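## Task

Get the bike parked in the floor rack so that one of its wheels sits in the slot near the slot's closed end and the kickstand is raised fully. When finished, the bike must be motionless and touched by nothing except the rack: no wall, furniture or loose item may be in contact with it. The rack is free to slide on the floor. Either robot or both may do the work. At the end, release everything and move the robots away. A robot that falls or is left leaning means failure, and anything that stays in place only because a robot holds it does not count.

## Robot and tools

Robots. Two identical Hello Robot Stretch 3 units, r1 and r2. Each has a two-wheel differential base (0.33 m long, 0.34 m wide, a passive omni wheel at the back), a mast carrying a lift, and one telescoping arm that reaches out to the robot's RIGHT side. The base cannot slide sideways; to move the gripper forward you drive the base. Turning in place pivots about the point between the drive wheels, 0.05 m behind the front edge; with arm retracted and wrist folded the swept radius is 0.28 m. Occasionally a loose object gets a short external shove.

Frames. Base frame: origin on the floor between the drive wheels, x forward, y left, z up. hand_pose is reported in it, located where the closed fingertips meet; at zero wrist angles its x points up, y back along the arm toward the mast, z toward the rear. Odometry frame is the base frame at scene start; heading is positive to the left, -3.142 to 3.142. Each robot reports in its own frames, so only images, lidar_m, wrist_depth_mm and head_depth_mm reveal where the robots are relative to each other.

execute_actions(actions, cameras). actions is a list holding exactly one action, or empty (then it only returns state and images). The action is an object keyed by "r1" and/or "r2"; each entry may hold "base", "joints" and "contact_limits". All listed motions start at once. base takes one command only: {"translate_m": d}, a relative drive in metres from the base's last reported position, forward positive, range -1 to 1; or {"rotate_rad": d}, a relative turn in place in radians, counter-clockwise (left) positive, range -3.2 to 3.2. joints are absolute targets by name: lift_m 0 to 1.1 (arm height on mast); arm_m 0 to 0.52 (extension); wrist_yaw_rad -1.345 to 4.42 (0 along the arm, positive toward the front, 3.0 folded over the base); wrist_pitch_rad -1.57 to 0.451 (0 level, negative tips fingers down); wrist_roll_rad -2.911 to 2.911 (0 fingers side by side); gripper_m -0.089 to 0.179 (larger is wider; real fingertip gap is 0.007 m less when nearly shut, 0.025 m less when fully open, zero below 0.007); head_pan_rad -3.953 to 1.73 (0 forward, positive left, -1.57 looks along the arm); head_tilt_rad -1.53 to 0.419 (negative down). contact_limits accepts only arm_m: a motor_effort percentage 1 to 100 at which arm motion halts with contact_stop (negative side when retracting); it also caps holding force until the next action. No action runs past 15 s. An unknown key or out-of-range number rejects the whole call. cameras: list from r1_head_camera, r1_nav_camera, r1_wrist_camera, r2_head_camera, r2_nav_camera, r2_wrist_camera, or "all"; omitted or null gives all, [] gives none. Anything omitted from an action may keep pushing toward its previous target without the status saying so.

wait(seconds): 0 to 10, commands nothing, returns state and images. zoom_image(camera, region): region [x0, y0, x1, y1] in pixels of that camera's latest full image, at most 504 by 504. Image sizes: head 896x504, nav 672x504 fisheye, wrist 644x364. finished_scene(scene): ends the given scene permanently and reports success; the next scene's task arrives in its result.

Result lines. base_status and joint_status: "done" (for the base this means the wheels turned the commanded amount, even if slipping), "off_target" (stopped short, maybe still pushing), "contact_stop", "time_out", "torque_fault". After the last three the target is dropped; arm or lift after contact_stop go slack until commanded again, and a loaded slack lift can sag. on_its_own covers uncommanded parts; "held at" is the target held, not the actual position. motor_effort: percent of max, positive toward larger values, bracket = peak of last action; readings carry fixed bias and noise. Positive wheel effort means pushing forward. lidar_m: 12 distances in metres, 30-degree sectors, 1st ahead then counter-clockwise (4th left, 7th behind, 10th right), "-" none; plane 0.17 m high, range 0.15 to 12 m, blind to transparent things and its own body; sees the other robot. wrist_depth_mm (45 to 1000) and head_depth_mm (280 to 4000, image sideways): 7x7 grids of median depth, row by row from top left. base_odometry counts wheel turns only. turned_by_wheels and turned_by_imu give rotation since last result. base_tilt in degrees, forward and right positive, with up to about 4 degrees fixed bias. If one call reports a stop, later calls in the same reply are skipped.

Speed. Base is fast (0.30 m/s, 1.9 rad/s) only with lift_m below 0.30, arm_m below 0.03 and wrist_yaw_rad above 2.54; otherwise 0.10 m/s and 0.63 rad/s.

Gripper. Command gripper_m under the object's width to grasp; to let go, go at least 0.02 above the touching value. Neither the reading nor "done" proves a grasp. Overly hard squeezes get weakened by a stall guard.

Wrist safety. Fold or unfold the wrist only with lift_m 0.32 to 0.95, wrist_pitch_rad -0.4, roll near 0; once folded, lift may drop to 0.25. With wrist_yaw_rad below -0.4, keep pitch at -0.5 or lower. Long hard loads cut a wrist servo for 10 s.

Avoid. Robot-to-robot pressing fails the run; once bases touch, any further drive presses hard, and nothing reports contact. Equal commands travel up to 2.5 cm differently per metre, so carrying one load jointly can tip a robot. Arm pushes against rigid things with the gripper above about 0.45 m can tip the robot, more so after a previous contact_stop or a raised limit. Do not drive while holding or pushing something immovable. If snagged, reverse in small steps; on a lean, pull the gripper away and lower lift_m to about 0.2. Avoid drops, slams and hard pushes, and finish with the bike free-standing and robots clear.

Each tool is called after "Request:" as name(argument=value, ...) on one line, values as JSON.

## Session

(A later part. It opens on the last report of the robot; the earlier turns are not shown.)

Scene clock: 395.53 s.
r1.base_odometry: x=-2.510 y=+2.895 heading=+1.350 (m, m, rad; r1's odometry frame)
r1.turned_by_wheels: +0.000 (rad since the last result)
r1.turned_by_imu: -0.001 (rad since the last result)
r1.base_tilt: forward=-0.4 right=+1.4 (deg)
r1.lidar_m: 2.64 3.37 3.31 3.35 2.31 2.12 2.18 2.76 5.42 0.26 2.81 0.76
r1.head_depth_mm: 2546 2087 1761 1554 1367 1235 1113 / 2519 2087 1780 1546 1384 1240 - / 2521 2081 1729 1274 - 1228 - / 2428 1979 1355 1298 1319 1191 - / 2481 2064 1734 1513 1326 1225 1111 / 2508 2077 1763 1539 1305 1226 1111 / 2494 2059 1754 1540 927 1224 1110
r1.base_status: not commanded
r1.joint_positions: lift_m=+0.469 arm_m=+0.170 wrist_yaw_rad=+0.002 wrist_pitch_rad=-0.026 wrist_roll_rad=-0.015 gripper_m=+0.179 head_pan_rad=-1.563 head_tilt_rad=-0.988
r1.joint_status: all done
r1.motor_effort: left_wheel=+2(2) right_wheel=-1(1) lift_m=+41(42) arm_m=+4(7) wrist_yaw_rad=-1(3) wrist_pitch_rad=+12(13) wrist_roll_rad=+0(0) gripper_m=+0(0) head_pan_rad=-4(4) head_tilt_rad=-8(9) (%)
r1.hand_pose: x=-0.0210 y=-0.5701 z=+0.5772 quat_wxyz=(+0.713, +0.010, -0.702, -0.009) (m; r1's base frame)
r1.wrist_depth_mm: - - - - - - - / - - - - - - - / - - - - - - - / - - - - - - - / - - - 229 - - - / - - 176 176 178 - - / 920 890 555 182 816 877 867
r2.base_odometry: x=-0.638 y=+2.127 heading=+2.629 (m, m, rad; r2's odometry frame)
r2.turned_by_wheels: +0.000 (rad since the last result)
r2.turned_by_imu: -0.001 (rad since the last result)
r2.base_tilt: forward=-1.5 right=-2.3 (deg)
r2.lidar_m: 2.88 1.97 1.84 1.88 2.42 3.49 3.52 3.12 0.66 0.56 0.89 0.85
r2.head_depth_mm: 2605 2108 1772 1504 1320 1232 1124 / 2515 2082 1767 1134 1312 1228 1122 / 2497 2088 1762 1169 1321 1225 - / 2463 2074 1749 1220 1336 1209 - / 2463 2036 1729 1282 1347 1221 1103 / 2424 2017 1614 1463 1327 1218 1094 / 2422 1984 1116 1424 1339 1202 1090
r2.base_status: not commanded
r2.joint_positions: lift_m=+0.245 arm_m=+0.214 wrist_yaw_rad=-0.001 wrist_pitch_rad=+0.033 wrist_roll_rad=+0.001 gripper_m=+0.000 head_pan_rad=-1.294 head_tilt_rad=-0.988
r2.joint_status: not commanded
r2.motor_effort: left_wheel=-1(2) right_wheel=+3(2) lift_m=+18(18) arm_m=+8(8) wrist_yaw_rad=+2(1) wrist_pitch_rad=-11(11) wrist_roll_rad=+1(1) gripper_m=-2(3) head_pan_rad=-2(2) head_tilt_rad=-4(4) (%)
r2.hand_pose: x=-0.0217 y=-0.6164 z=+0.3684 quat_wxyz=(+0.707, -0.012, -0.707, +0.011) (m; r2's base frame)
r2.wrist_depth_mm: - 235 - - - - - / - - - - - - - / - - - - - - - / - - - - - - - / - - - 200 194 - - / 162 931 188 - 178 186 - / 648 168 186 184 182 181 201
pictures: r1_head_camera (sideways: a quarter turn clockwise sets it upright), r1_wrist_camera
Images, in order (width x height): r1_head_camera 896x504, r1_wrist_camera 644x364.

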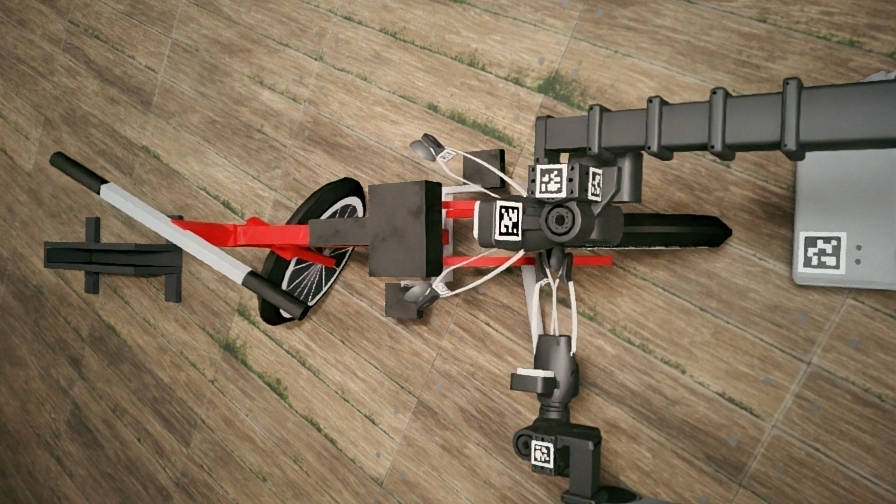

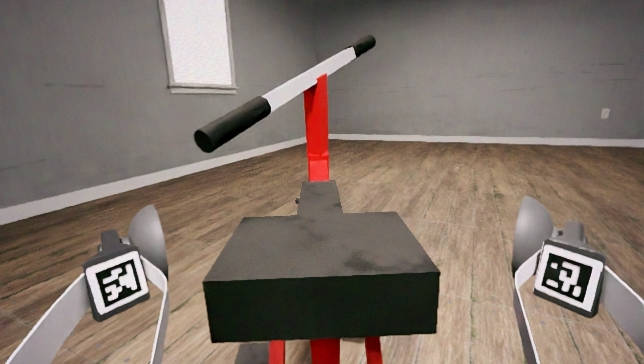

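Request:
execute_actions(actions=[{"r1": {"joints": {"arm_m": 0.215, "lift_m": 0.43}}}], cameras=["r1_wrist_camera"])

Request:
execute_actions(actions=[{"r1": {"joints": {"gripper_m": 0.07}}}], cameras=["r1_head_camera", "r1_wrist_camera"])

Scene clock: 407.40 s.
r1.base_odometry: x=-2.510 y=+2.895 heading=+1.350 (m, m, rad; r1's odometry frame)
r1.turned_by_wheels: +0.000 (rad since the last result)
r1.turned_by_imu: +0.000 (rad since the last result)
r1.base_tilt: forward=-0.4 right=+1.5 (deg)
r1.lidar_m: 2.65 3.36 3.31 3.36 2.31 2.12 2.18 2.75 5.42 0.26 2.81 0.76
r1.head_depth_mm: 2503 2092 1772 1556 1376 1229 1118 / 2544 2065 1782 1547 1386 1229 - / 2528 2069 1730 1266 - 1227 - / 2449 1970 1355 1303 1323 1194 - / 2499 2061 1701 1509 1308 1227 1111 / 2505 2074 1769 1533 1306 1223 1109 / 2516 2072 1755 1528 923 1227 1110
r1.base_status: not commanded
r1.joint_positions: lift_m=+0.431 arm_m=+0.215 wrist_yaw_rad=+0.006 wrist_pitch_rad=-0.026 wrist_roll_rad=-0.015 gripper_m=+0.179 head_pan_rad=-1.563 head_tilt_rad=-0.988
r1.joint_status: all done
r1.motor_effort: left_wheel=+2(3) right_wheel=-3(3) lift_m=+9(38) arm_m=+4(6) wrist_yaw_rad=-5(6) wrist_pitch_rad=+12(12) wrist_roll_rad=+0(0) gripper_m=+0(2) head_pan_rad=-4(3) head_tilt_rad=-8(8) (%)
r1.hand_pose: x=-0.0200 y=-0.6151 z=+0.5389 quat_wxyz=(+0.713, +0.011, -0.701, -0.007) (m; r1's base frame)
r1.wrist_depth_mm: - - - - - - - / - - 348 - - - - / - - - - - - - / - - - 220 - - - / - - 135 133 130 - - / - 125 124 124 125 937 - / 883 833 129 264 772 804 811
r2.base_odometry: x=-0.638 y=+2.127 heading=+2.629 (m, m, rad; r2's odometry frame)
r2.turned_by_wheels: +0.000 (rad since the last result)
r2.turned_by_imu: -0.001 (rad since the last result)
r2.base_tilt: forward=-1.5 right=-2.3 (deg)
r2.lidar_m: 2.88 1.96 1.84 1.88 2.41 3.48 3.55 3.13 0.66 0.56 0.89 0.85
r2.head_depth_mm: 2586 2086 1750 1501 1309 1231 1125 / 2540 2062 1780 1087 1311 1228 1117 / 2531 2052 1768 1183 1315 1222 - / 2491 2043 1744 1193 1343 1220 - / 2467 2029 1722 1281 1350 1216 1111 / 2436 2046 1634 1473 1327 1206 1097 / 2445 1968 1121 1430 1338 1199 1086
r2.base_status: not commanded
r2.joint_positions: lift_m=+0.245 arm_m=+0.215 wrist_yaw_rad=+0.001 wrist_pitch_rad=+0.002 wrist_roll_rad=+0.001 gripper_m=+0.000 head_pan_rad=-1.294 head_tilt_rad=-0.988
r2.joint_status: not commanded
r2.motor_effort: left_wheel=-1(2) right_wheel=+1(3) lift_m=+18(18) arm_m=+7(8) wrist_yaw_rad=+0(1) wrist_pitch_rad=-1(11) wrist_roll_rad=+1(1) gripper_m=-2(3) head_pan_rad=-2(2) head_tilt_rad=-4(4) (%)
r2.hand_pose: x=-0.0212 y=-0.6158 z=+0.3604 quat_wxyz=(+0.707, +0.000, -0.707, +0.001) (m; r2's base frame)
r2.wrist_depth_mm: - - - - - - - / - - - - - - - / - - - - - - - / - - - - - - - / - - 210 192 188 - - / 764 205 187 - 182 182 928 / 642 167 190 188 187 186 200
pictures: r1_wrist_camera
Images, in order (width x height): r1_wrist_camera 644x364.

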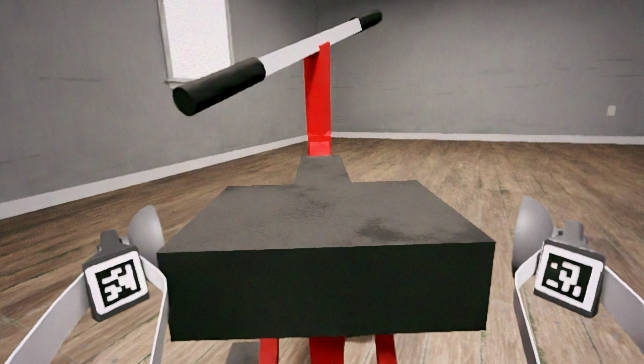

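Scene clock: 408.97 s.
r1.base_odometry: x=-2.510 y=+2.895 heading=+1.350 (m, m, rad; r1's odometry frame)
r1.turned_by_wheels: +0.000 (rad since the last result)
r1.turned_by_imu: +0.000 (rad since the last result)
r1.base_tilt: forward=-0.4 right=+1.4 (deg)
r1.lidar_m: 2.64 3.35 3.30 3.34 2.30 2.12 2.18 2.76 5.43 0.27 2.81 0.76
r1.head_depth_mm: 2518 2095 1780 1552 1371 1233 1119 / 2519 2084 1769 1548 1382 1232 - / 2515 2074 1727 1471 1317 1233 - / 2429 1937 1294 1069 1322 1193 - / 2503 2073 1702 1516 1305 1225 1108 / 2532 2067 1755 1542 1304 1225 1113 / 2515 2061 1763 1534 925 1222 1109
r1.base_status: not commanded
r1.joint_positions: lift_m=+0.431 arm_m=+0.215 wrist_yaw_rad=+0.024 wrist_pitch_rad=-0.022 wrist_roll_rad=-0.019 gripper_m=+0.071 head_pan_rad=-1.563 head_tilt_rad=-0.988
r1.joint_status: all done
r1.on_its_own: wrist_yaw_rad is at rest, and its effort (-18) is outside its rest range (-12 to +12)
r1.motor_effort: left_wheel=+6(6) right_wheel=-4(6) lift_m=+9(9) arm_m=+4(5) wrist_yaw_rad=-18(19) wrist_pitch_rad=+10(12) wrist_roll_rad=+2(2) gripper_m=-33(99) head_pan_rad=-4(4) head_tilt_rad=-7(8) (%)
r1.hand_pose: x=-0.0152 y=-0.6152 z=+0.5399 quat_wxyz=(+0.714, +0.017, -0.700, +0.001) (m; r1's base frame)
r1.wrist_depth_mm: - - - - - - - / - - 341 - - - - / - - - - - - - / - - - 227 - - - / - - 137 135 133 - - / - - 134 135 135 937 - / 886 848 782 760 772 820 806
r2.base_odometry: x=-0.638 y=+2.127 heading=+2.629 (m, m, rad; r2's odometry frame)
r2.turned_by_wheels: +0.000 (rad since the last result)
r2.turned_by_imu: +0.000 (rad since the last result)
r2.base_tilt: forward=-1.4 right=-2.2 (deg)
r2.lidar_m: 2.89 1.96 1.84 1.88 2.41 3.48 3.54 3.12 0.67 0.56 0.89 0.85
r2.head_depth_mm: 2609 2107 1753 1499 1310 1238 1113 / 2562 2076 1772 1103 1305 1235 1123 / 2505 2090 1756 1214 1301 1231 - / 2476 2070 1757 1224 1326 1226 - / 2489 2036 1753 1440 1354 1210 1112 / 2436 2025 1619 1459 1326 1208 1101 / 2412 2016 1095 1431 1339 1207 1100
r2.base_status: not commanded
r2.joint_positions: lift_m=+0.245 arm_m=+0.215 wrist_yaw_rad=+0.001 wrist_pitch_rad=-0.015 wrist_roll_rad=+0.001 gripper_m=+0.000 head_pan_rad=-1.294 head_tilt_rad=-0.988
r2.joint_status: not commanded
r2.motor_effort: left_wheel=-1(1) right_wheel=+2(2) lift_m=+18(18) arm_m=+7(7) wrist_yaw_rad=-1(0) wrist_pitch_rad=+5(5) wrist_roll_rad=+1(1) gripper_m=-3(3) head_pan_rad=-2(3) head_tilt_rad=-4(4) (%)
r2.hand_pose: x=-0.0212 y=-0.6154 z=+0.3561 quat_wxyz=(+0.707, +0.006, -0.707, -0.005) (m; r2's base frame)
r2.wrist_depth_mm: - - - - - - - / - - - - - - - / - - - - - - - / - - - - - - - / - - 194 187 188 - - / 443 196 186 - 184 186 890 / 318 166 190 191 190 189 377
pictures: r1_head_camera (sideways: a quarter turn clockwise sets it upright), r1_wrist_camera
Images, in order (width x height): r1_head_camera 896x504, r1_wrist_camera 644x364.

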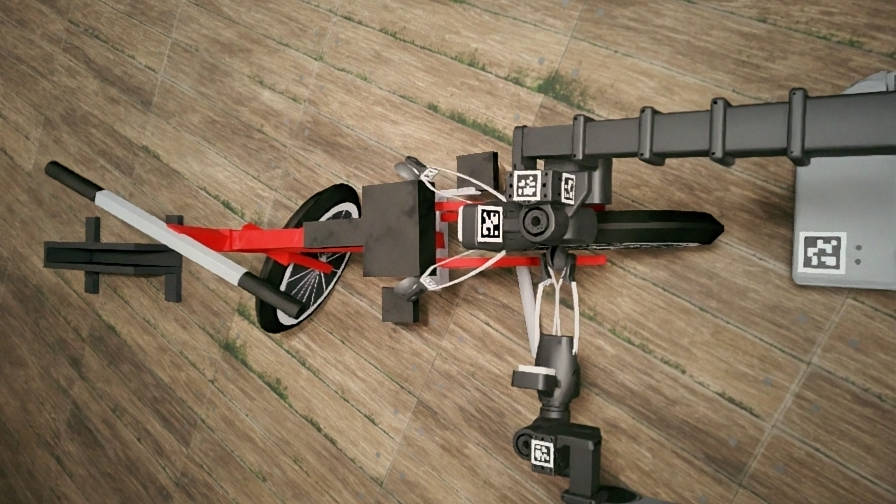

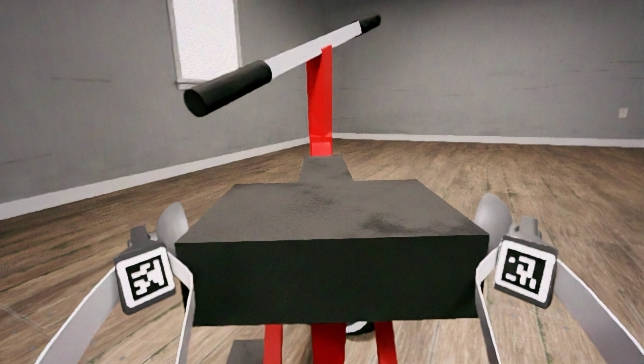

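Request:
execute_actions(actions=[{"r2": {"base": {"translate_m": 0.08}, "joints": {"arm_m": 0.0, "lift_m": 0.12, "wrist_pitch_rad": -0.4, "head_pan_rad": -1.57, "head_tilt_rad": -1.1}}}], cameras=[])

Request:
execute_actions(actions=[{"r2": {"base": {"translate_m": 0.22}}}], cameras=["r1_head_camera", "r2_head_camera", "r2_wrist_camera"])

Scene clock: 438.47 s.
r1.base_odometry: x=-2.510 y=+2.895 heading=+1.350 (m, m, rad; r1's odometry frame)
r1.turned_by_wheels: +0.000 (rad since the last result)
r1.turned_by_imu: -0.001 (rad since the last result)
r1.base_tilt: forward=-0.4 right=+1.4 (deg)
r1.lidar_m: 2.65 3.34 3.30 3.37 2.31 2.12 2.18 2.76 5.42 0.27 0.60 0.81
r1.head_depth_mm: 2525 2099 1773 1552 1372 1235 1114 / 2524 2075 1782 1544 1383 1232 - / 2535 2066 1733 1462 1317 1224 - / 2432 1922 1279 1000 1316 1196 - / 2515 2063 1691 1515 1363 1225 1111 / 2490 2051 1761 1539 1334 1221 1110 / 2518 2072 1757 1533 1299 1227 1110
r1.base_status: not commanded
r1.joint_positions: lift_m=+0.431 arm_m=+0.215 wrist_yaw_rad=+0.055 wrist_pitch_rad=-0.022 wrist_roll_rad=-0.024 gripper_m=+0.099 head_pan_rad=-1.563 head_tilt_rad=-0.988
r1.joint_status: not commanded
r1.on_its_own: wrist_yaw_rad is held at +0.041, not at your +0.000, by its stall guard, which is not easing now; gripper_m is held at +0.098, not at your +0.070, by its stall guard, which is not easing now
r1.motor_effort: left_wheel=+5(6) right_wheel=-4(6) lift_m=+9(9) arm_m=+3(4) wrist_yaw_rad=-11(10) wrist_pitch_rad=+10(10) wrist_roll_rad=+4(4) gripper_m=-20(19) head_pan_rad=-3(3) head_tilt_rad=-8(9) (%)
r1.hand_pose: x=-0.0075 y=-0.6150 z=+0.5399 quat_wxyz=(+0.716, +0.027, -0.698, +0.012) (m; r1's base frame)
r1.wrist_depth_mm: - - - - - - - / - - - - - - - / - - - - - - - / - - - 226 - - - / - - 138 135 132 - - / - - 134 134 133 936 - / 894 854 779 287 773 829 826
r2.base_odometry: x=-0.707 y=+2.167 heading=+2.629 (m, m, rad; r2's odometry frame)
r2.turned_by_wheels: +0.000 (rad since the last result)
r2.turned_by_imu: -0.002 (rad since the last result)
r2.base_tilt: forward=-1.5 right=-2.3 (deg)
r2.lidar_m: 2.82 1.93 1.81 1.84 2.37 3.56 3.61 0.96 0.66 0.55 0.79 0.78
r2.head_depth_mm: 2135 1842 1629 1303 1322 1204 1117 / 2113 1831 1561 1406 1326 1207 1135 / 2101 1815 1091 1281 1315 1232 - / 2068 1833 1117 1212 1321 - - / 2062 1782 942 1391 1289 1196 1093 / 2071 1789 1510 1210 1286 1190 1089 / 2036 1782 1505 1387 1289 1175 1087
r2.base_status: done
r2.joint_positions: lift_m=+0.120 arm_m=+0.000 wrist_yaw_rad=+0.001 wrist_pitch_rad=-0.414 wrist_roll_rad=+0.001 gripper_m=+0.000 head_pan_rad=-1.563 head_tilt_rad=-1.086
r2.joint_status: all done
r2.motor_effort: left_wheel=-1(3) right_wheel=+2(8) lift_m=+18(16) arm_m=-6(4) wrist_yaw_rad=-1(1) wrist_pitch_rad=+5(5) wrist_roll_rad=+1(1) gripper_m=-3(3) head_pan_rad=-3(16) head_tilt_rad=-5(12) (%)
r2.hand_pose: x=-0.0214 y=-0.3703 z=+0.1340 quat_wxyz=(+0.692, +0.146, -0.692, -0.145) (m; r2's base frame)
r2.wrist_depth_mm: - 337 395 331 331 334 350 / 843 933 940 361 363 360 445 / 612 620 590 400 402 397 462 / 466 466 444 448 431 470 435 / 371 373 361 389 377 379 378 / 313 311 311 - 314 315 315 / 266 268 267 262 261 270 271
pictures: none
No camera images: the call's "cameras" was empty. Leave "cameras" out to get every camera's image.

Scene clock: 441.83 s.
r1.base_odometry: x=-2.510 y=+2.895 heading=+1.350 (m, m, rad; r1's odometry frame)
r1.turned_by_wheels: +0.000 (rad since the last result)
r1.turned_by_imu: +0.000 (rad since the last result)
r1.base_tilt: forward=-0.4 right=+1.5 (deg)
r1.lidar_m: 2.65 3.35 3.31 3.34 2.31 2.12 2.18 2.75 5.41 0.27 0.79 1.02
r1.head_depth_mm: 2531 2094 1780 1549 1369 1232 1117 / 2519 2079 1777 1546 1382 1234 - / 2524 2075 1741 1456 1311 1229 - / 2432 1937 1278 1003 1321 1193 - / 2519 2059 1702 1511 1369 1221 1116 / 2517 2056 1763 1530 1368 1224 1114 / 2508 2073 1759 1413 1339 1225 1105
r1.base_status: not commanded
r1.joint_positions: lift_m=+0.431 arm_m=+0.215 wrist_yaw_rad=+0.055 wrist_pitch_rad=-0.022 wrist_roll_rad=-0.024 gripper_m=+0.099 head_pan_rad=-1.563 head_tilt_rad=-0.988
r1.joint_status: not commanded
r1.on_its_own: wrist_yaw_rad is held at +0.041, not at your +0.000, by its stall guard, which is not easing now; gripper_m is held at +0.098, not at your +0.070, by its stall guard, which is not easing now
r1.motor_effort: left_wheel=+5(5) right_wheel=-4(5) lift_m=+9(9) arm_m=+3(3) wrist_yaw_rad=-11(11) wrist_pitch_rad=+10(10) wrist_roll_rad=+4(4) gripper_m=-20(21) head_pan_rad=-4(3) head_tilt_rad=-7(8) (%)
r1.hand_pose: x=-0.0075 y=-0.6150 z=+0.5399 quat_wxyz=(+0.716, +0.027, -0.698, +0.012) (m; r1's base frame)
r1.wrist_depth_mm: - - - - - - - / - - - - - - - / - - - - - - - / - - - 228 - - - / - - 137 135 132 - - / - - 134 134 133 946 - / 886 854 781 289 778 839 828
r2.base_odometry: x=-0.899 y=+2.274 heading=+2.629 (m, m, rad; r2's odometry frame)
r2.turned_by_wheels: +0.000 (rad since the last result)
r2.turned_by_imu: -0.001 (rad since the last result)
r2.base_tilt: forward=-1.4 right=-2.3 (deg)
r2.lidar_m: 2.70 1.83 1.72 1.75 2.25 3.75 3.82 0.96 0.57 0.65 0.61 0.62
r2.head_depth_mm: 2128 1837 1549 1257 1326 1211 1118 / 2134 1831 971 1223 1318 1211 1138 / 2105 1850 946 1340 1290 1232 - / 2100 1806 1007 1378 1327 - - / 2056 1800 1522 1399 1297 1199 1096 / 2050 1789 1038 1402 1291 1176 1090 / 2024 1723 1575 1168 1287 1183 1089
r2.base_status: done
r2.joint_positions: lift_m=+0.120 arm_m=+0.000 wrist_yaw_rad=+0.001 wrist_pitch_rad=-0.414 wrist_roll_rad=+0.001 gripper_m=+0.000 head_pan_rad=-1.563 head_tilt_rad=-1.086
r2.joint_status: not commanded
r2.motor_effort: left_wheel=-1(2) right_wheel=+2(6) lift_m=+18(18) arm_m=-6(6) wrist_yaw_rad=+0(0) wrist_pitch_rad=+4(4) wrist_roll_rad=+1(1) gripper_m=-2(2) head_pan_rad=-2(1) head_tilt_rad=-5(5) (%)
r2.hand_pose: x=-0.0214 y=-0.3703 z=+0.1340 quat_wxyz=(+0.692, +0.146, -0.692, -0.145) (m; r2's base frame)
r2.wrist_depth_mm: 363 439 - 331 428 323 319 / 389 231 241 861 889 348 351 / 425 585 629 631 632 377 385 / 442 464 472 471 471 416 420 / 373 374 373 392 378 349 382 / 308 312 311 - 317 302 315 / 266 267 268 261 261 270 270
pictures: r1_head_camera (sideways: a quarter turn clockwise sets it upright), r2_head_camera (sideways: a quarter turn clockwise sets it upright), r2_wrist_camera
Images, in order (width x height): r1_head_camera 896x504, r2_head_camera 896x504, r2_wrist_camera 644x364.

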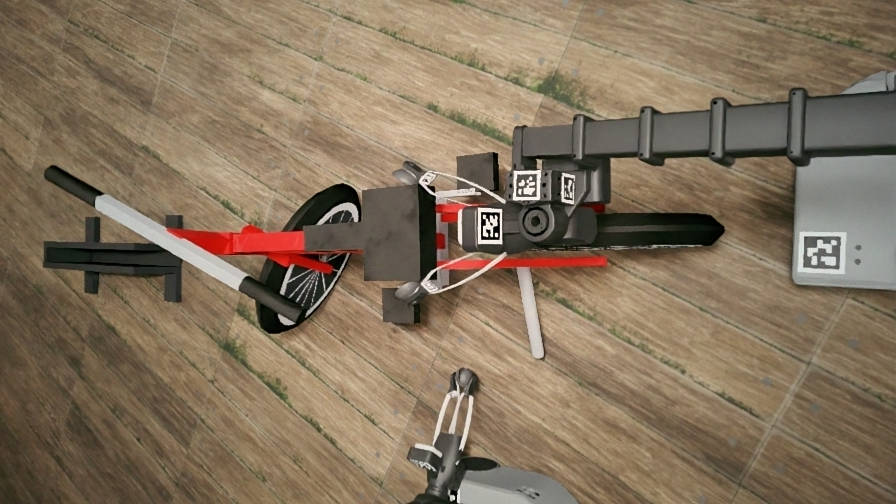

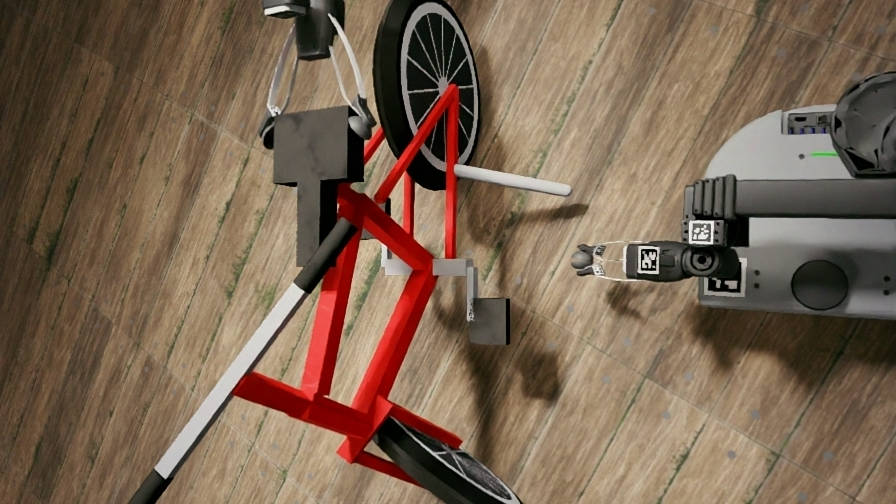

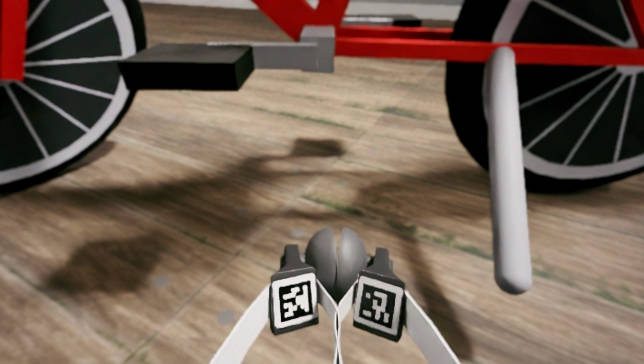

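Request:
execute_actions(actions=[{"r2": {"base": {"translate_m": -0.07}, "joints": {"arm_m": 0.16, "lift_m": 0.10}}}], cameras=["r2_wrist_camera"])

Request:
execute_actions(actions=[{"r2": {"base": {"translate_m": -0.22}}}], cameras=["r1_head_camera", "r2_head_camera", "r2_wrist_camera"])

Scene clock: 455.37 s.
r1.base_odometry: x=-2.510 y=+2.895 heading=+1.350 (m, m, rad; r1's odometry frame)
r1.turned_by_wheels: +0.000 (rad since the last result)
r1.turned_by_imu: +0.000 (rad since the last result)
r1.base_tilt: forward=-0.4 right=+1.5 (deg)
r1.lidar_m: 2.64 3.34 3.31 3.37 2.31 2.12 2.18 2.76 5.44 0.27 0.69 0.97
r1.head_depth_mm: 2522 2082 1765 1550 1379 1230 1113 / 2521 2096 1772 1555 1383 1231 - / 2517 2070 1730 1462 1314 1230 - / 2446 1926 1270 1002 1324 1193 - / 2492 2072 1693 1516 1359 1220 1112 / 2476 2050 1765 1538 1365 1228 1110 / 2515 2066 1753 1535 1324 1221 1111
r1.base_status: not commanded
r1.joint_positions: lift_m=+0.431 arm_m=+0.215 wrist_yaw_rad=+0.055 wrist_pitch_rad=-0.022 wrist_roll_rad=-0.024 gripper_m=+0.099 head_pan_rad=-1.563 head_tilt_rad=-0.988
r1.joint_status: not commanded
r1.on_its_own: wrist_yaw_rad is held at +0.041, not at your +0.000, by its stall guard, which is not easing now; gripper_m is held at +0.098, not at your +0.070, by its stall guard, which is not easing now
r1.motor_effort: left_wheel=+5(5) right_wheel=-4(4) lift_m=+9(9) arm_m=+3(3) wrist_yaw_rad=-10(11) wrist_pitch_rad=+10(10) wrist_roll_rad=+3(4) gripper_m=-21(21) head_pan_rad=-4(3) head_tilt_rad=-8(7) (%)
r1.hand_pose: x=-0.0075 y=-0.6150 z=+0.5399 quat_wxyz=(+0.716, +0.027, -0.698, +0.012) (m; r1's base frame)
r1.wrist_depth_mm: - - - - - - - / - - - - - - - / - - - - - - - / - - - 227 - - - / - - 138 136 132 - - / - - 134 134 133 945 - / 887 850 783 287 782 815 818
r2.base_odometry: x=-0.838 y=+2.240 heading=+2.629 (m, m, rad; r2's odometry frame)
r2.turned_by_wheels: +0.000 (rad since the last result)
r2.turned_by_imu: -0.001 (rad since the last result)
r2.base_tilt: forward=-1.5 right=-2.3 (deg)
r2.lidar_m: 2.75 1.86 1.74 1.78 2.28 3.69 3.77 0.91 0.65 0.56 0.68 0.66
r2.head_depth_mm: 2115 1856 943 1393 1322 1214 1114 / 2109 1833 1573 1262 1331 1213 1132 / 2093 1821 944 1215 1341 1230 - / 2091 1789 1005 1376 1296 1221 - / 2055 1800 1501 1207 1310 1193 1091 / 2028 1767 1540 1403 1296 1185 1088 / 2020 1764 1025 1360 1294 1184 1084
r2.base_status: done
r2.joint_positions: lift_m=+0.100 arm_m=+0.160 wrist_yaw_rad=+0.001 wrist_pitch_rad=-0.414 wrist_roll_rad=+0.001 gripper_m=+0.000 head_pan_rad=-1.563 head_tilt_rad=-1.086
r2.joint_status: all done
r2.motor_effort: left_wheel=-1(5) right_wheel=+2(2) lift_m=+18(18) arm_m=+7(7) wrist_yaw_rad=+0(0) wrist_pitch_rad=+5(5) wrist_roll_rad=+1(1) gripper_m=-2(2) head_pan_rad=-3(2) head_tilt_rad=-4(5) (%)
r2.hand_pose: x=-0.0214 y=-0.5294 z=+0.1139 quat_wxyz=(+0.692, +0.146, -0.692, -0.146) (m; r2's base frame)
r2.wrist_depth_mm: - 167 196 248 210 186 186 / 134 140 724 175 176 169 174 / 561 575 574 585 249 161 221 / 426 429 433 431 411 146 241 / 342 343 345 357 344 136 270 / 286 286 287 - 287 128 290 / 245 246 246 239 240 120 248
pictures: r2_wrist_camera
Images, in order (width x height): r2_wrist_camera 644x364.

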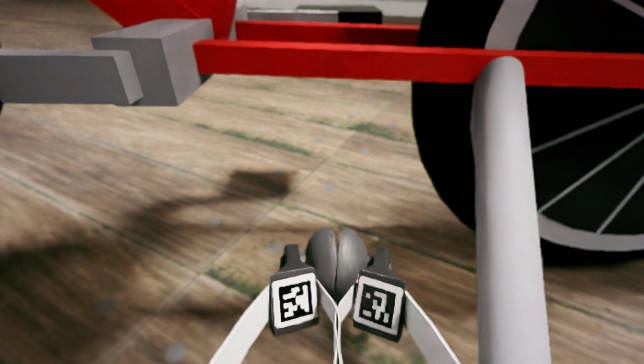

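Scene clock: 459.67 s.
r1.base_odometry: x=-2.510 y=+2.895 heading=+1.350 (m, m, rad; r1's odometry frame)
r1.turned_by_wheels: +0.000 (rad since the last result)
r1.turned_by_imu: +0.000 (rad since the last result)
r1.base_tilt: forward=-0.4 right=+1.5 (deg)
r1.lidar_m: 2.64 3.37 3.31 3.37 2.32 2.12 2.17 2.75 5.39 0.27 0.62 0.78
r1.head_depth_mm: 2540 2072 1775 1548 1370 1236 1116 / 2521 2085 1768 1549 1381 1231 - / 2508 2090 1739 1466 1312 1232 - / 2442 1926 1275 931 1322 1190 - / 2493 2071 1702 1512 1346 1223 1109 / 2501 2070 1768 1545 1321 1224 1109 / 2508 2071 1756 1542 1267 1202 1107
r1.base_status: not commanded
r1.joint_positions: lift_m=+0.431 arm_m=+0.214 wrist_yaw_rad=+0.055 wrist_pitch_rad=-0.022 wrist_roll_rad=-0.025 gripper_m=+0.099 head_pan_rad=-1.563 head_tilt_rad=-0.988
r1.joint_status: not commanded
r1.on_its_own: wrist_yaw_rad is held at +0.041, not at your +0.000, by its stall guard, which is not easing now; gripper_m is held at +0.098, not at your +0.070, by its stall guard, which is not easing now
r1.motor_effort: left_wheel=+4(5) right_wheel=-5(5) lift_m=+9(9) arm_m=+6(6) wrist_yaw_rad=-12(13) wrist_pitch_rad=+11(11) wrist_roll_rad=+4(4) gripper_m=-20(21) head_pan_rad=-3(3) head_tilt_rad=-7(7) (%)
r1.hand_pose: x=-0.0075 y=-0.6147 z=+0.5397 quat_wxyz=(+0.716, +0.027, -0.698, +0.011) (m; r1's base frame)
r1.wrist_depth_mm: - - - - - - - / - - - - - - - / - - - - - - - / - - - 226 - - - / - - 138 135 132 - - / - - 134 133 133 967 - / 895 851 766 286 772 828 813
r2.base_odometry: x=-0.646 y=+2.132 heading=+2.630 (m, m, rad; r2's odometry frame)
r2.turned_by_wheels: +0.000 (rad since the last result)
r2.turned_by_imu: +0.237 (rad since the last result)
r2.base_tilt: forward=-1.4 right=-2.4 (deg)
r2.lidar_m: 2.29 1.85 1.83 2.00 3.09 3.52 3.67 0.77 0.62 0.61 0.80 0.81
r2.head_depth_mm: 2138 1829 894 1442 1305 1208 1105 / 2109 1820 1563 1177 1315 1211 1138 / 2104 1824 1138 1210 1321 1223 - / 2070 1811 944 1379 1331 1221 - / 2073 1804 1189 1379 1300 1195 1098 / 2027 1785 1160 1388 1297 1185 1095 / 2035 1705 1114 1395 1283 1187 1082
r2.base_status: done
r2.joint_positions: lift_m=+0.100 arm_m=+0.160 wrist_yaw_rad=+0.120 wrist_pitch_rad=-0.365 wrist_roll_rad=+0.003 gripper_m=+0.000 head_pan_rad=-1.564 head_tilt_rad=-1.087
r2.joint_status: not commanded
r2.on_its_own: wrist_yaw_rad is held at +0.091, not at your +0.000, by its stall guard, which is still easing
r2.motor_effort: left_wheel=+5(17) right_wheel=-13(52) lift_m=+18(18) arm_m=+5(7) wrist_yaw_rad=-32(100) wrist_pitch_rad=-12(12) wrist_roll_rad=+0(1) gripper_m=-5(11) head_pan_rad=-2(3) head_tilt_rad=-5(5) (%)
r2.hand_pose: x=+0.0061 y=-0.5337 z=+0.1250 quat_wxyz=(+0.701, +0.170, -0.687, -0.087) (m; r2's base frame)
r2.wrist_depth_mm: 367 414 234 - - 171 156 / 192 190 207 202 196 176 164 / 446 626 674 678 589 157 154 / 460 477 484 480 461 198 188 / 372 374 377 394 354 216 201 / 308 308 306 - 128 262 217 / 259 263 260 253 122 262 240
pictures: r1_head_camera (sideways: a quarter turn clockwise sets it upright), r2_head_camera (sideways: a quarter turn clockwise sets it upright), r2_wrist_camera
Images, in order (width x height): r1_head_camera 896x504, r2_head_camera 896x504, r2_wrist_camera 644x364.

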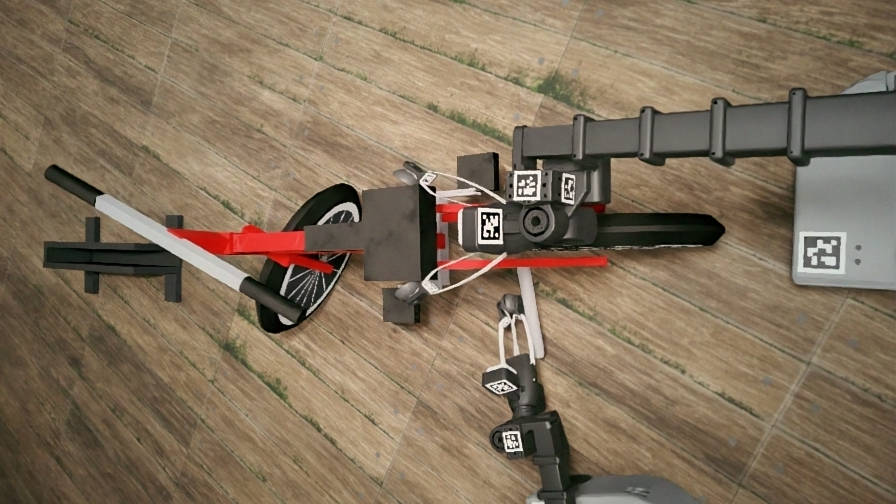

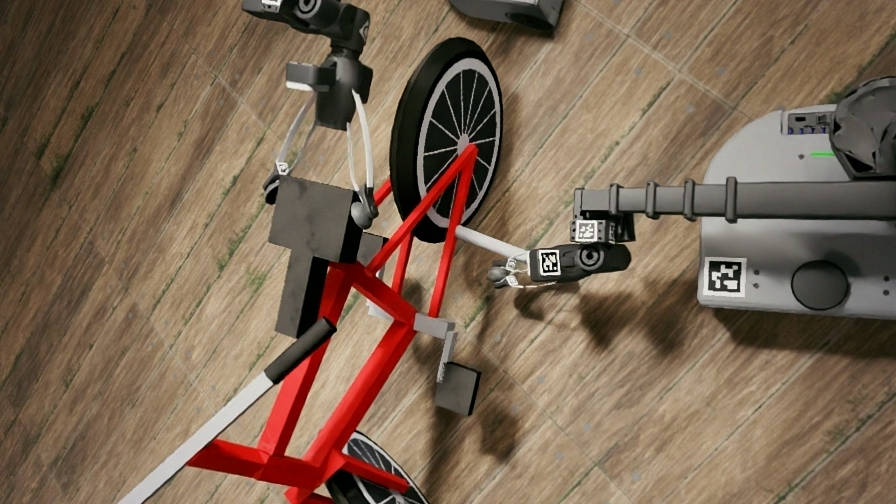

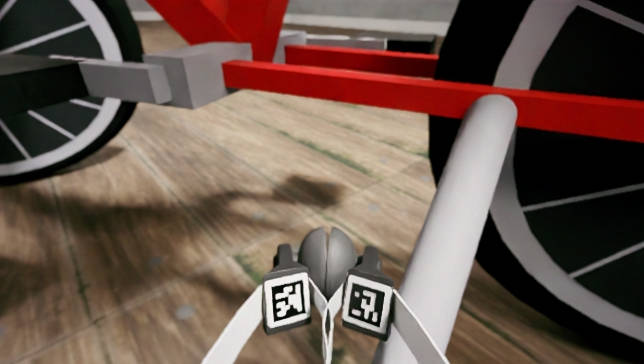

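Request:
execute_actions(actions=[{"r2": {"base": {"translate_m": 0.05}, "joints": {"arm_m": 0.09, "wrist_pitch_rad": -0.7, "wrist_yaw_rad": 0.0}}}], cameras=["r1_head_camera", "r2_head_camera", "r2_wrist_camera"])

Scene clock: 484.00 s.
r1.base_odometry: x=-2.510 y=+2.895 heading=+1.350 (m, m, rad; r1's odometry frame)
r1.turned_by_wheels: +0.000 (rad since the last result)
r1.turned_by_imu: +0.000 (rad since the last result)
r1.base_tilt: forward=-0.4 right=+1.5 (deg)
r1.lidar_m: 2.64 3.36 3.31 3.35 2.31 2.12 2.18 2.75 5.43 0.27 0.68 0.82
r1.head_depth_mm: 2534 2095 1783 1558 1381 1234 1117 / 2533 2085 1779 1550 1381 1233 - / 2526 2078 1728 1464 1310 1228 - / 2440 1928 1285 928 1321 1194 - / 2504 2074 1702 1506 1368 1225 1112 / 2494 2083 1761 1535 1343 1220 1113 / 2483 2048 1766 1545 1295 1229 1109
r1.base_status: not commanded
r1.joint_positions: lift_m=+0.431 arm_m=+0.215 wrist_yaw_rad=+0.056 wrist_pitch_rad=-0.022 wrist_roll_rad=-0.025 gripper_m=+0.099 head_pan_rad=-1.563 head_tilt_rad=-0.988
r1.joint_status: not commanded
r1.on_its_own: wrist_yaw_rad is held at +0.041, not at your +0.000, by its stall guard, which is not easing now; gripper_m is held at +0.098, not at your +0.070, by its stall guard, which is not easing now
r1.motor_effort: left_wheel=+5(7) right_wheel=-4(10) lift_m=+9(9) arm_m=+5(6) wrist_yaw_rad=-12(13) wrist_pitch_rad=+10(11) wrist_roll_rad=+4(4) gripper_m=-20(21) head_pan_rad=-4(4) head_tilt_rad=-7(7) (%)
r1.hand_pose: x=-0.0072 y=-0.6148 z=+0.5399 quat_wxyz=(+0.716, +0.028, -0.697, +0.012) (m; r1's base frame)
r1.wrist_depth_mm: - - - - - - - / - - - - - - - / - - - - - - - / - - - 228 - - - / - - 138 135 132 - - / - - 135 134 133 936 - / 909 846 796 286 769 824 821
r2.base_odometry: x=-0.690 y=+2.157 heading=+2.630 (m, m, rad; r2's odometry frame)
r2.turned_by_wheels: +0.000 (rad since the last result)
r2.turned_by_imu: -0.001 (rad since the last result)
r2.base_tilt: forward=-1.4 right=-2.3 (deg)
r2.lidar_m: 2.25 1.82 1.81 1.97 3.04 3.57 3.70 0.81 0.63 0.62 0.77 4.60
r2.head_depth_mm: 2135 1841 1553 1403 1325 1217 1122 / 2112 1833 1602 1185 1318 1206 1135 / 2081 1812 922 1226 1303 1232 - / 2088 1815 1011 1393 1303 - - / 2071 1808 1521 1384 1304 1196 1094 / 2029 1753 1137 1421 1283 1180 1099 / 2022 1728 1140 1386 1283 1188 1093
r2.base_status: done
r2.joint_positions: lift_m=+0.100 arm_m=+0.090 wrist_yaw_rad=+0.003 wrist_pitch_rad=-0.716 wrist_roll_rad=+0.001 gripper_m=+0.000 head_pan_rad=-1.564 head_tilt_rad=-1.087
r2.joint_status: all done
r2.motor_effort: left_wheel=+0(15) right_wheel=+1(32) lift_m=+19(20) arm_m=-6(11) wrist_yaw_rad=-4(89) wrist_pitch_rad=+5(38) wrist_roll_rad=+1(0) gripper_m=-3(7) head_pan_rad=-2(2) head_tilt_rad=-4(5) (%)
r2.hand_pose: x=-0.0210 y=-0.4129 z=+0.0527 quat_wxyz=(+0.662, +0.249, -0.662, -0.247) (m; r2's base frame)
r2.wrist_depth_mm: 442 447 451 443 425 247 244 / 363 365 365 367 337 296 271 / 307 307 306 304 154 305 294 / 265 265 265 264 152 263 261 / 234 233 234 238 221 232 231 / 208 208 207 - 208 207 207 / 188 188 187 184 183 187 187
pictures: r1_head_camera (sideways: a quarter turn clockwise sets it upright), r2_head_camera (sideways: a quarter turn clockwise sets it upright), r2_wrist_camera
Images, in order (width x height): r1_head_camera 896x504, r2_head_camera 896x504, r2_wrist_camera 644x364.

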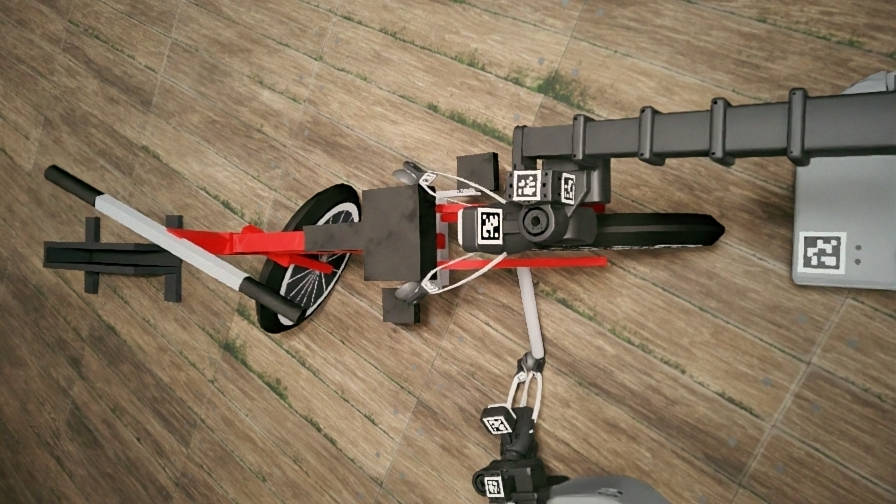

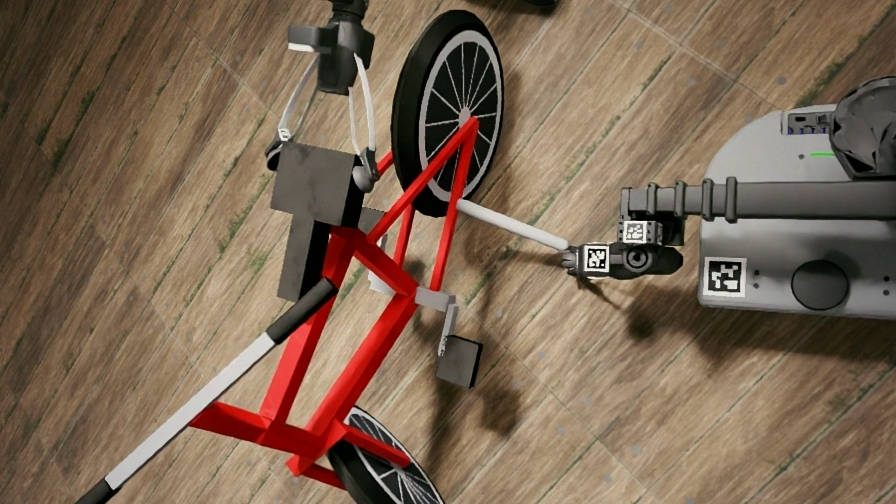

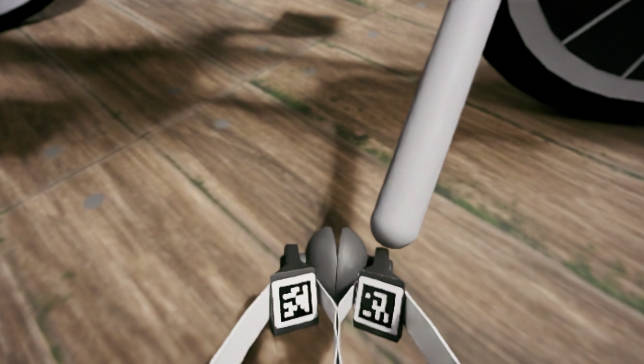

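Request:
execute_actions(actions=[{"r2": {"base": {"translate_m": 0.03}, "joints": {"arm_m": 0.125, "lift_m": 0.14}}}], cameras=["r2_wrist_camera"])

Request:
execute_actions(actions=[{"r2": {"base": {"translate_m": -0.15}}}], cameras=["r1_head_camera", "r2_head_camera", "r2_wrist_camera"])

Scene clock: 494.30 s.
r1.base_odometry: x=-2.510 y=+2.895 heading=+1.350 (m, m, rad; r1's odometry frame)
r1.turned_by_wheels: +0.000 (rad since the last result)
r1.turned_by_imu: +0.000 (rad since the last result)
r1.base_tilt: forward=-0.4 right=+1.4 (deg)
r1.lidar_m: 2.65 3.35 3.30 3.35 2.31 2.12 2.18 2.75 5.40 0.27 0.69 0.84
r1.head_depth_mm: 2543 2086 1782 1548 1376 1228 1116 / 2527 2070 1780 1547 1380 1231 - / 2525 2073 1736 1467 1311 1220 - / 2445 1922 1276 928 1321 1194 - / 2517 2065 1695 1516 1368 1224 1113 / 2514 2056 1762 1531 1357 1232 1111 / 2502 2068 1762 1542 1321 1221 1110
r1.base_status: not commanded
r1.joint_positions: lift_m=+0.431 arm_m=+0.215 wrist_yaw_rad=+0.056 wrist_pitch_rad=-0.022 wrist_roll_rad=-0.025 gripper_m=+0.099 head_pan_rad=-1.563 head_tilt_rad=-0.988
r1.joint_status: not commanded
r1.on_its_own: wrist_yaw_rad is held at +0.041, not at your +0.000, by its stall guard, which is not easing now; gripper_m is held at +0.098, not at your +0.070, by its stall guard, which is not easing now; wrist_yaw_rad is at rest, and its effort (-13) is outside its rest range (-12 to +12)
r1.motor_effort: left_wheel=+5(5) right_wheel=-4(4) lift_m=+9(9) arm_m=+5(5) wrist_yaw_rad=-13(12) wrist_pitch_rad=+10(10) wrist_roll_rad=+4(4) gripper_m=-21(23) head_pan_rad=-3(3) head_tilt_rad=-9(8) (%)
r1.hand_pose: x=-0.0072 y=-0.6148 z=+0.5399 quat_wxyz=(+0.716, +0.028, -0.697, +0.012) (m; r1's base frame)
r1.wrist_depth_mm: - - - - - - - / - - - - - - - / - - - - - - - / - - - 226 - - - / - - 138 135 133 - - / - - 134 134 133 978 - / 889 861 783 286 756 840 838
r2.base_odometry: x=-0.716 y=+2.172 heading=+2.630 (m, m, rad; r2's odometry frame)
r2.turned_by_wheels: +0.000 (rad since the last result)
r2.turned_by_imu: -0.001 (rad since the last result)
r2.base_tilt: forward=-1.4 right=-2.3 (deg)
r2.lidar_m: 2.24 1.80 1.79 1.95 3.00 3.60 3.74 0.84 0.63 0.55 0.75 4.58
r2.head_depth_mm: 2122 1845 946 1191 1327 1214 1116 / 2111 1822 1605 1173 1316 1211 1137 / 2091 1845 930 1254 1323 1223 - / 2071 1803 1030 1402 1326 1225 - / 2070 1795 1163 1396 1291 1200 1100 / 2060 1714 1114 1420 1291 1186 1099 / 2029 1778 1532 1371 1291 1184 1094
r2.base_status: done
r2.joint_positions: lift_m=+0.140 arm_m=+0.125 wrist_yaw_rad=+0.002 wrist_pitch_rad=-0.714 wrist_roll_rad=+0.001 gripper_m=+0.000 head_pan_rad=-1.564 head_tilt_rad=-1.087
r2.joint_status: all done
r2.motor_effort: left_wheel=-1(3) right_wheel=+1(5) lift_m=+31(32) arm_m=+7(8) wrist_yaw_rad=-3(4) wrist_pitch_rad=+5(11) wrist_roll_rad=+1(1) gripper_m=-2(3) head_pan_rad=-2(2) head_tilt_rad=-5(5) (%)
r2.hand_pose: x=-0.0212 y=-0.4474 z=+0.0923 quat_wxyz=(+0.663, +0.248, -0.662, -0.247) (m; r2's base frame)
r2.wrist_depth_mm: 413 539 538 541 536 238 215 / 437 433 432 436 431 172 243 / 366 367 364 366 364 165 276 / 316 317 314 315 316 165 307 / 279 280 278 284 277 264 275 / 250 249 247 - 168 242 247 / 224 224 224 219 214 225 223
pictures: r2_wrist_camera
Images, in order (width x height): r2_wrist_camera 644x364.

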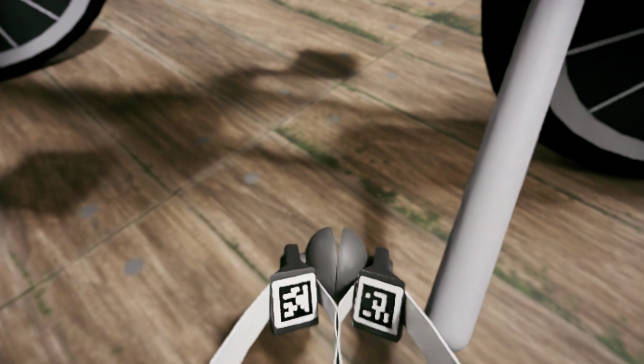

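Scene clock: 497.27 s.
r1.base_odometry: x=-2.510 y=+2.895 heading=+1.350 (m, m, rad; r1's odometry frame)
r1.turned_by_wheels: +0.000 (rad since the last result)
r1.turned_by_imu: +0.000 (rad since the last result)
r1.base_tilt: forward=-0.5 right=+1.4 (deg)
r1.lidar_m: 2.64 3.35 3.30 3.36 2.32 2.12 2.18 2.76 5.41 0.27 0.55 0.72
r1.head_depth_mm: 2521 2096 1770 1550 1370 1228 1119 / 2530 2087 1781 1548 1385 1233 - / 2523 2064 1735 1460 1320 1228 - / 2459 1931 1279 929 1330 1196 - / 2513 2079 1692 1511 1319 1229 1110 / 2502 2061 1763 1537 1317 1221 1107 / 2490 2062 1767 1534 1136 1188 1109
r1.base_status: not commanded
r1.joint_positions: lift_m=+0.431 arm_m=+0.215 wrist_yaw_rad=+0.056 wrist_pitch_rad=-0.022 wrist_roll_rad=-0.025 gripper_m=+0.099 head_pan_rad=-1.563 head_tilt_rad=-0.988
r1.joint_status: not commanded
r1.on_its_own: wrist_yaw_rad is held at +0.041, not at your +0.000, by its stall guard, which is not easing now; gripper_m is held at +0.098, not at your +0.070, by its stall guard, which is not easing now
r1.motor_effort: left_wheel=+4(5) right_wheel=-3(4) lift_m=+9(9) arm_m=+5(5) wrist_yaw_rad=-12(11) wrist_pitch_rad=+10(10) wrist_roll_rad=+4(4) gripper_m=-21(21) head_pan_rad=-3(3) head_tilt_rad=-8(8) (%)
r1.hand_pose: x=-0.0072 y=-0.6148 z=+0.5399 quat_wxyz=(+0.716, +0.028, -0.697, +0.012) (m; r1's base frame)
r1.wrist_depth_mm: - - - - - - - / - - - - - - - / - - - - - - - / - - - 228 - - - / - - 138 135 132 - - / - - 134 134 133 960 - / 896 839 791 286 762 836 830
r2.base_odometry: x=-0.585 y=+2.098 heading=+2.630 (m, m, rad; r2's odometry frame)
r2.turned_by_wheels: +0.000 (rad since the last result)
r2.turned_by_imu: +0.000 (rad since the last result)
r2.base_tilt: forward=-1.4 right=-2.2 (deg)
r2.lidar_m: 2.34 1.89 1.88 2.05 3.16 3.47 3.64 0.72 0.60 0.60 0.84 0.85
r2.head_depth_mm: 2123 1860 881 1437 1299 1211 1115 / 2078 1818 1546 1242 1319 1205 1142 / 2095 1821 1585 1173 1329 1228 - / 2089 1818 936 1219 1334 1222 - / 2052 1809 997 1393 1303 1192 1091 / 2028 1790 1531 1367 1292 1195 1092 / 2051 1768 1124 1407 1284 1193 1089
r2.base_status: done
r2.joint_positions: lift_m=+0.140 arm_m=+0.125 wrist_yaw_rad=+0.074 wrist_pitch_rad=-0.715 wrist_roll_rad=+0.003 gripper_m=+0.000 head_pan_rad=-1.564 head_tilt_rad=-1.087
r2.joint_status: not commanded
r2.on_its_own: wrist_yaw_rad is held at +0.052, not at your +0.000, by its stall guard, which is not easing now; wrist_yaw_rad is at rest, and its effort (-26) is outside its rest range (-12 to +12)
r2.motor_effort: left_wheel=+3(11) right_wheel=-10(37) lift_m=+27(31) arm_m=+6(7) wrist_yaw_rad=-26(91) wrist_pitch_rad=+5(5) wrist_roll_rad=+0(0) gripper_m=-5(12) head_pan_rad=-2(1) head_tilt_rad=-4(5) (%)
r2.hand_pose: x=-0.0084 y=-0.4468 z=+0.0924 quat_wxyz=(+0.670, +0.272, -0.653, -0.223) (m; r2's base frame)
r2.wrist_depth_mm: 516 543 539 490 221 207 192 / 435 436 440 419 245 231 212 / 371 367 369 366 267 262 237 / 318 318 315 316 150 299 294 / 280 278 280 284 145 276 275 / 250 249 248 - 139 247 246 / 226 225 225 220 140 223 222
pictures: r1_head_camera (sideways: a quarter turn clockwise sets it upright), r2_head_camera (sideways: a quarter turn clockwise sets it upright), r2_wrist_camera
Images, in order (width x height): r1_head_camera 896x504, r2_head_camera 896x504, r2_wrist_camera 644x364.

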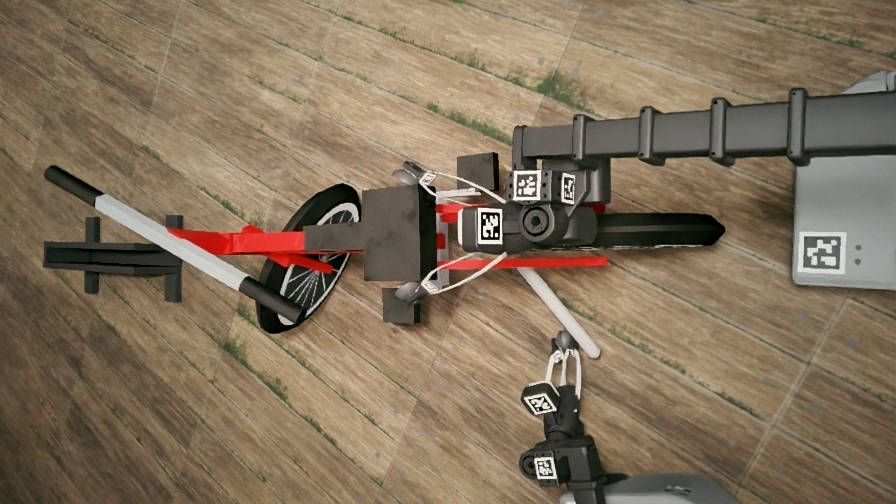

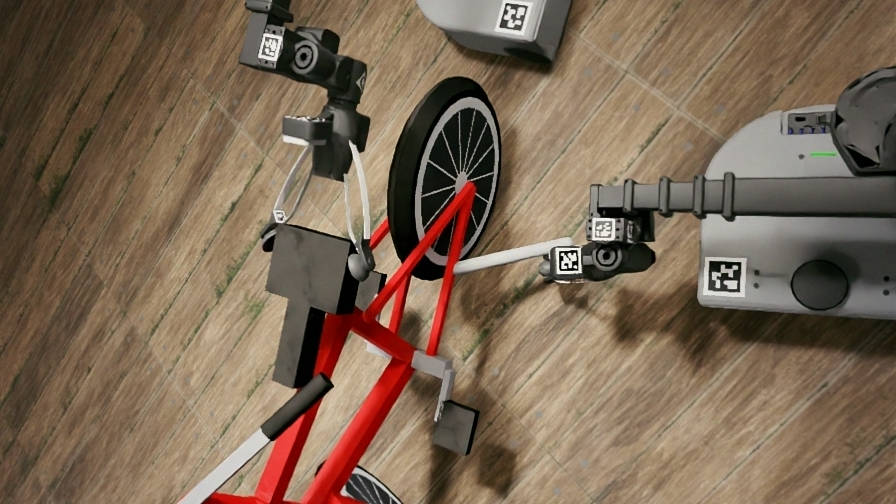

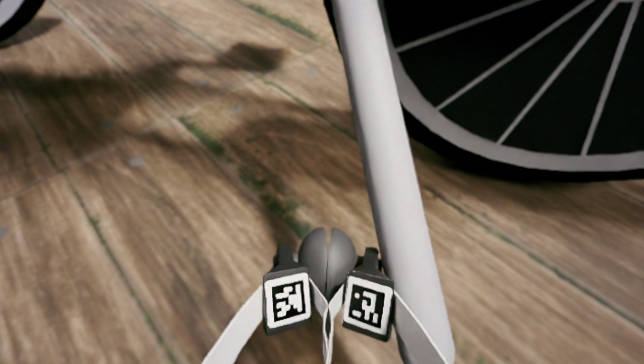

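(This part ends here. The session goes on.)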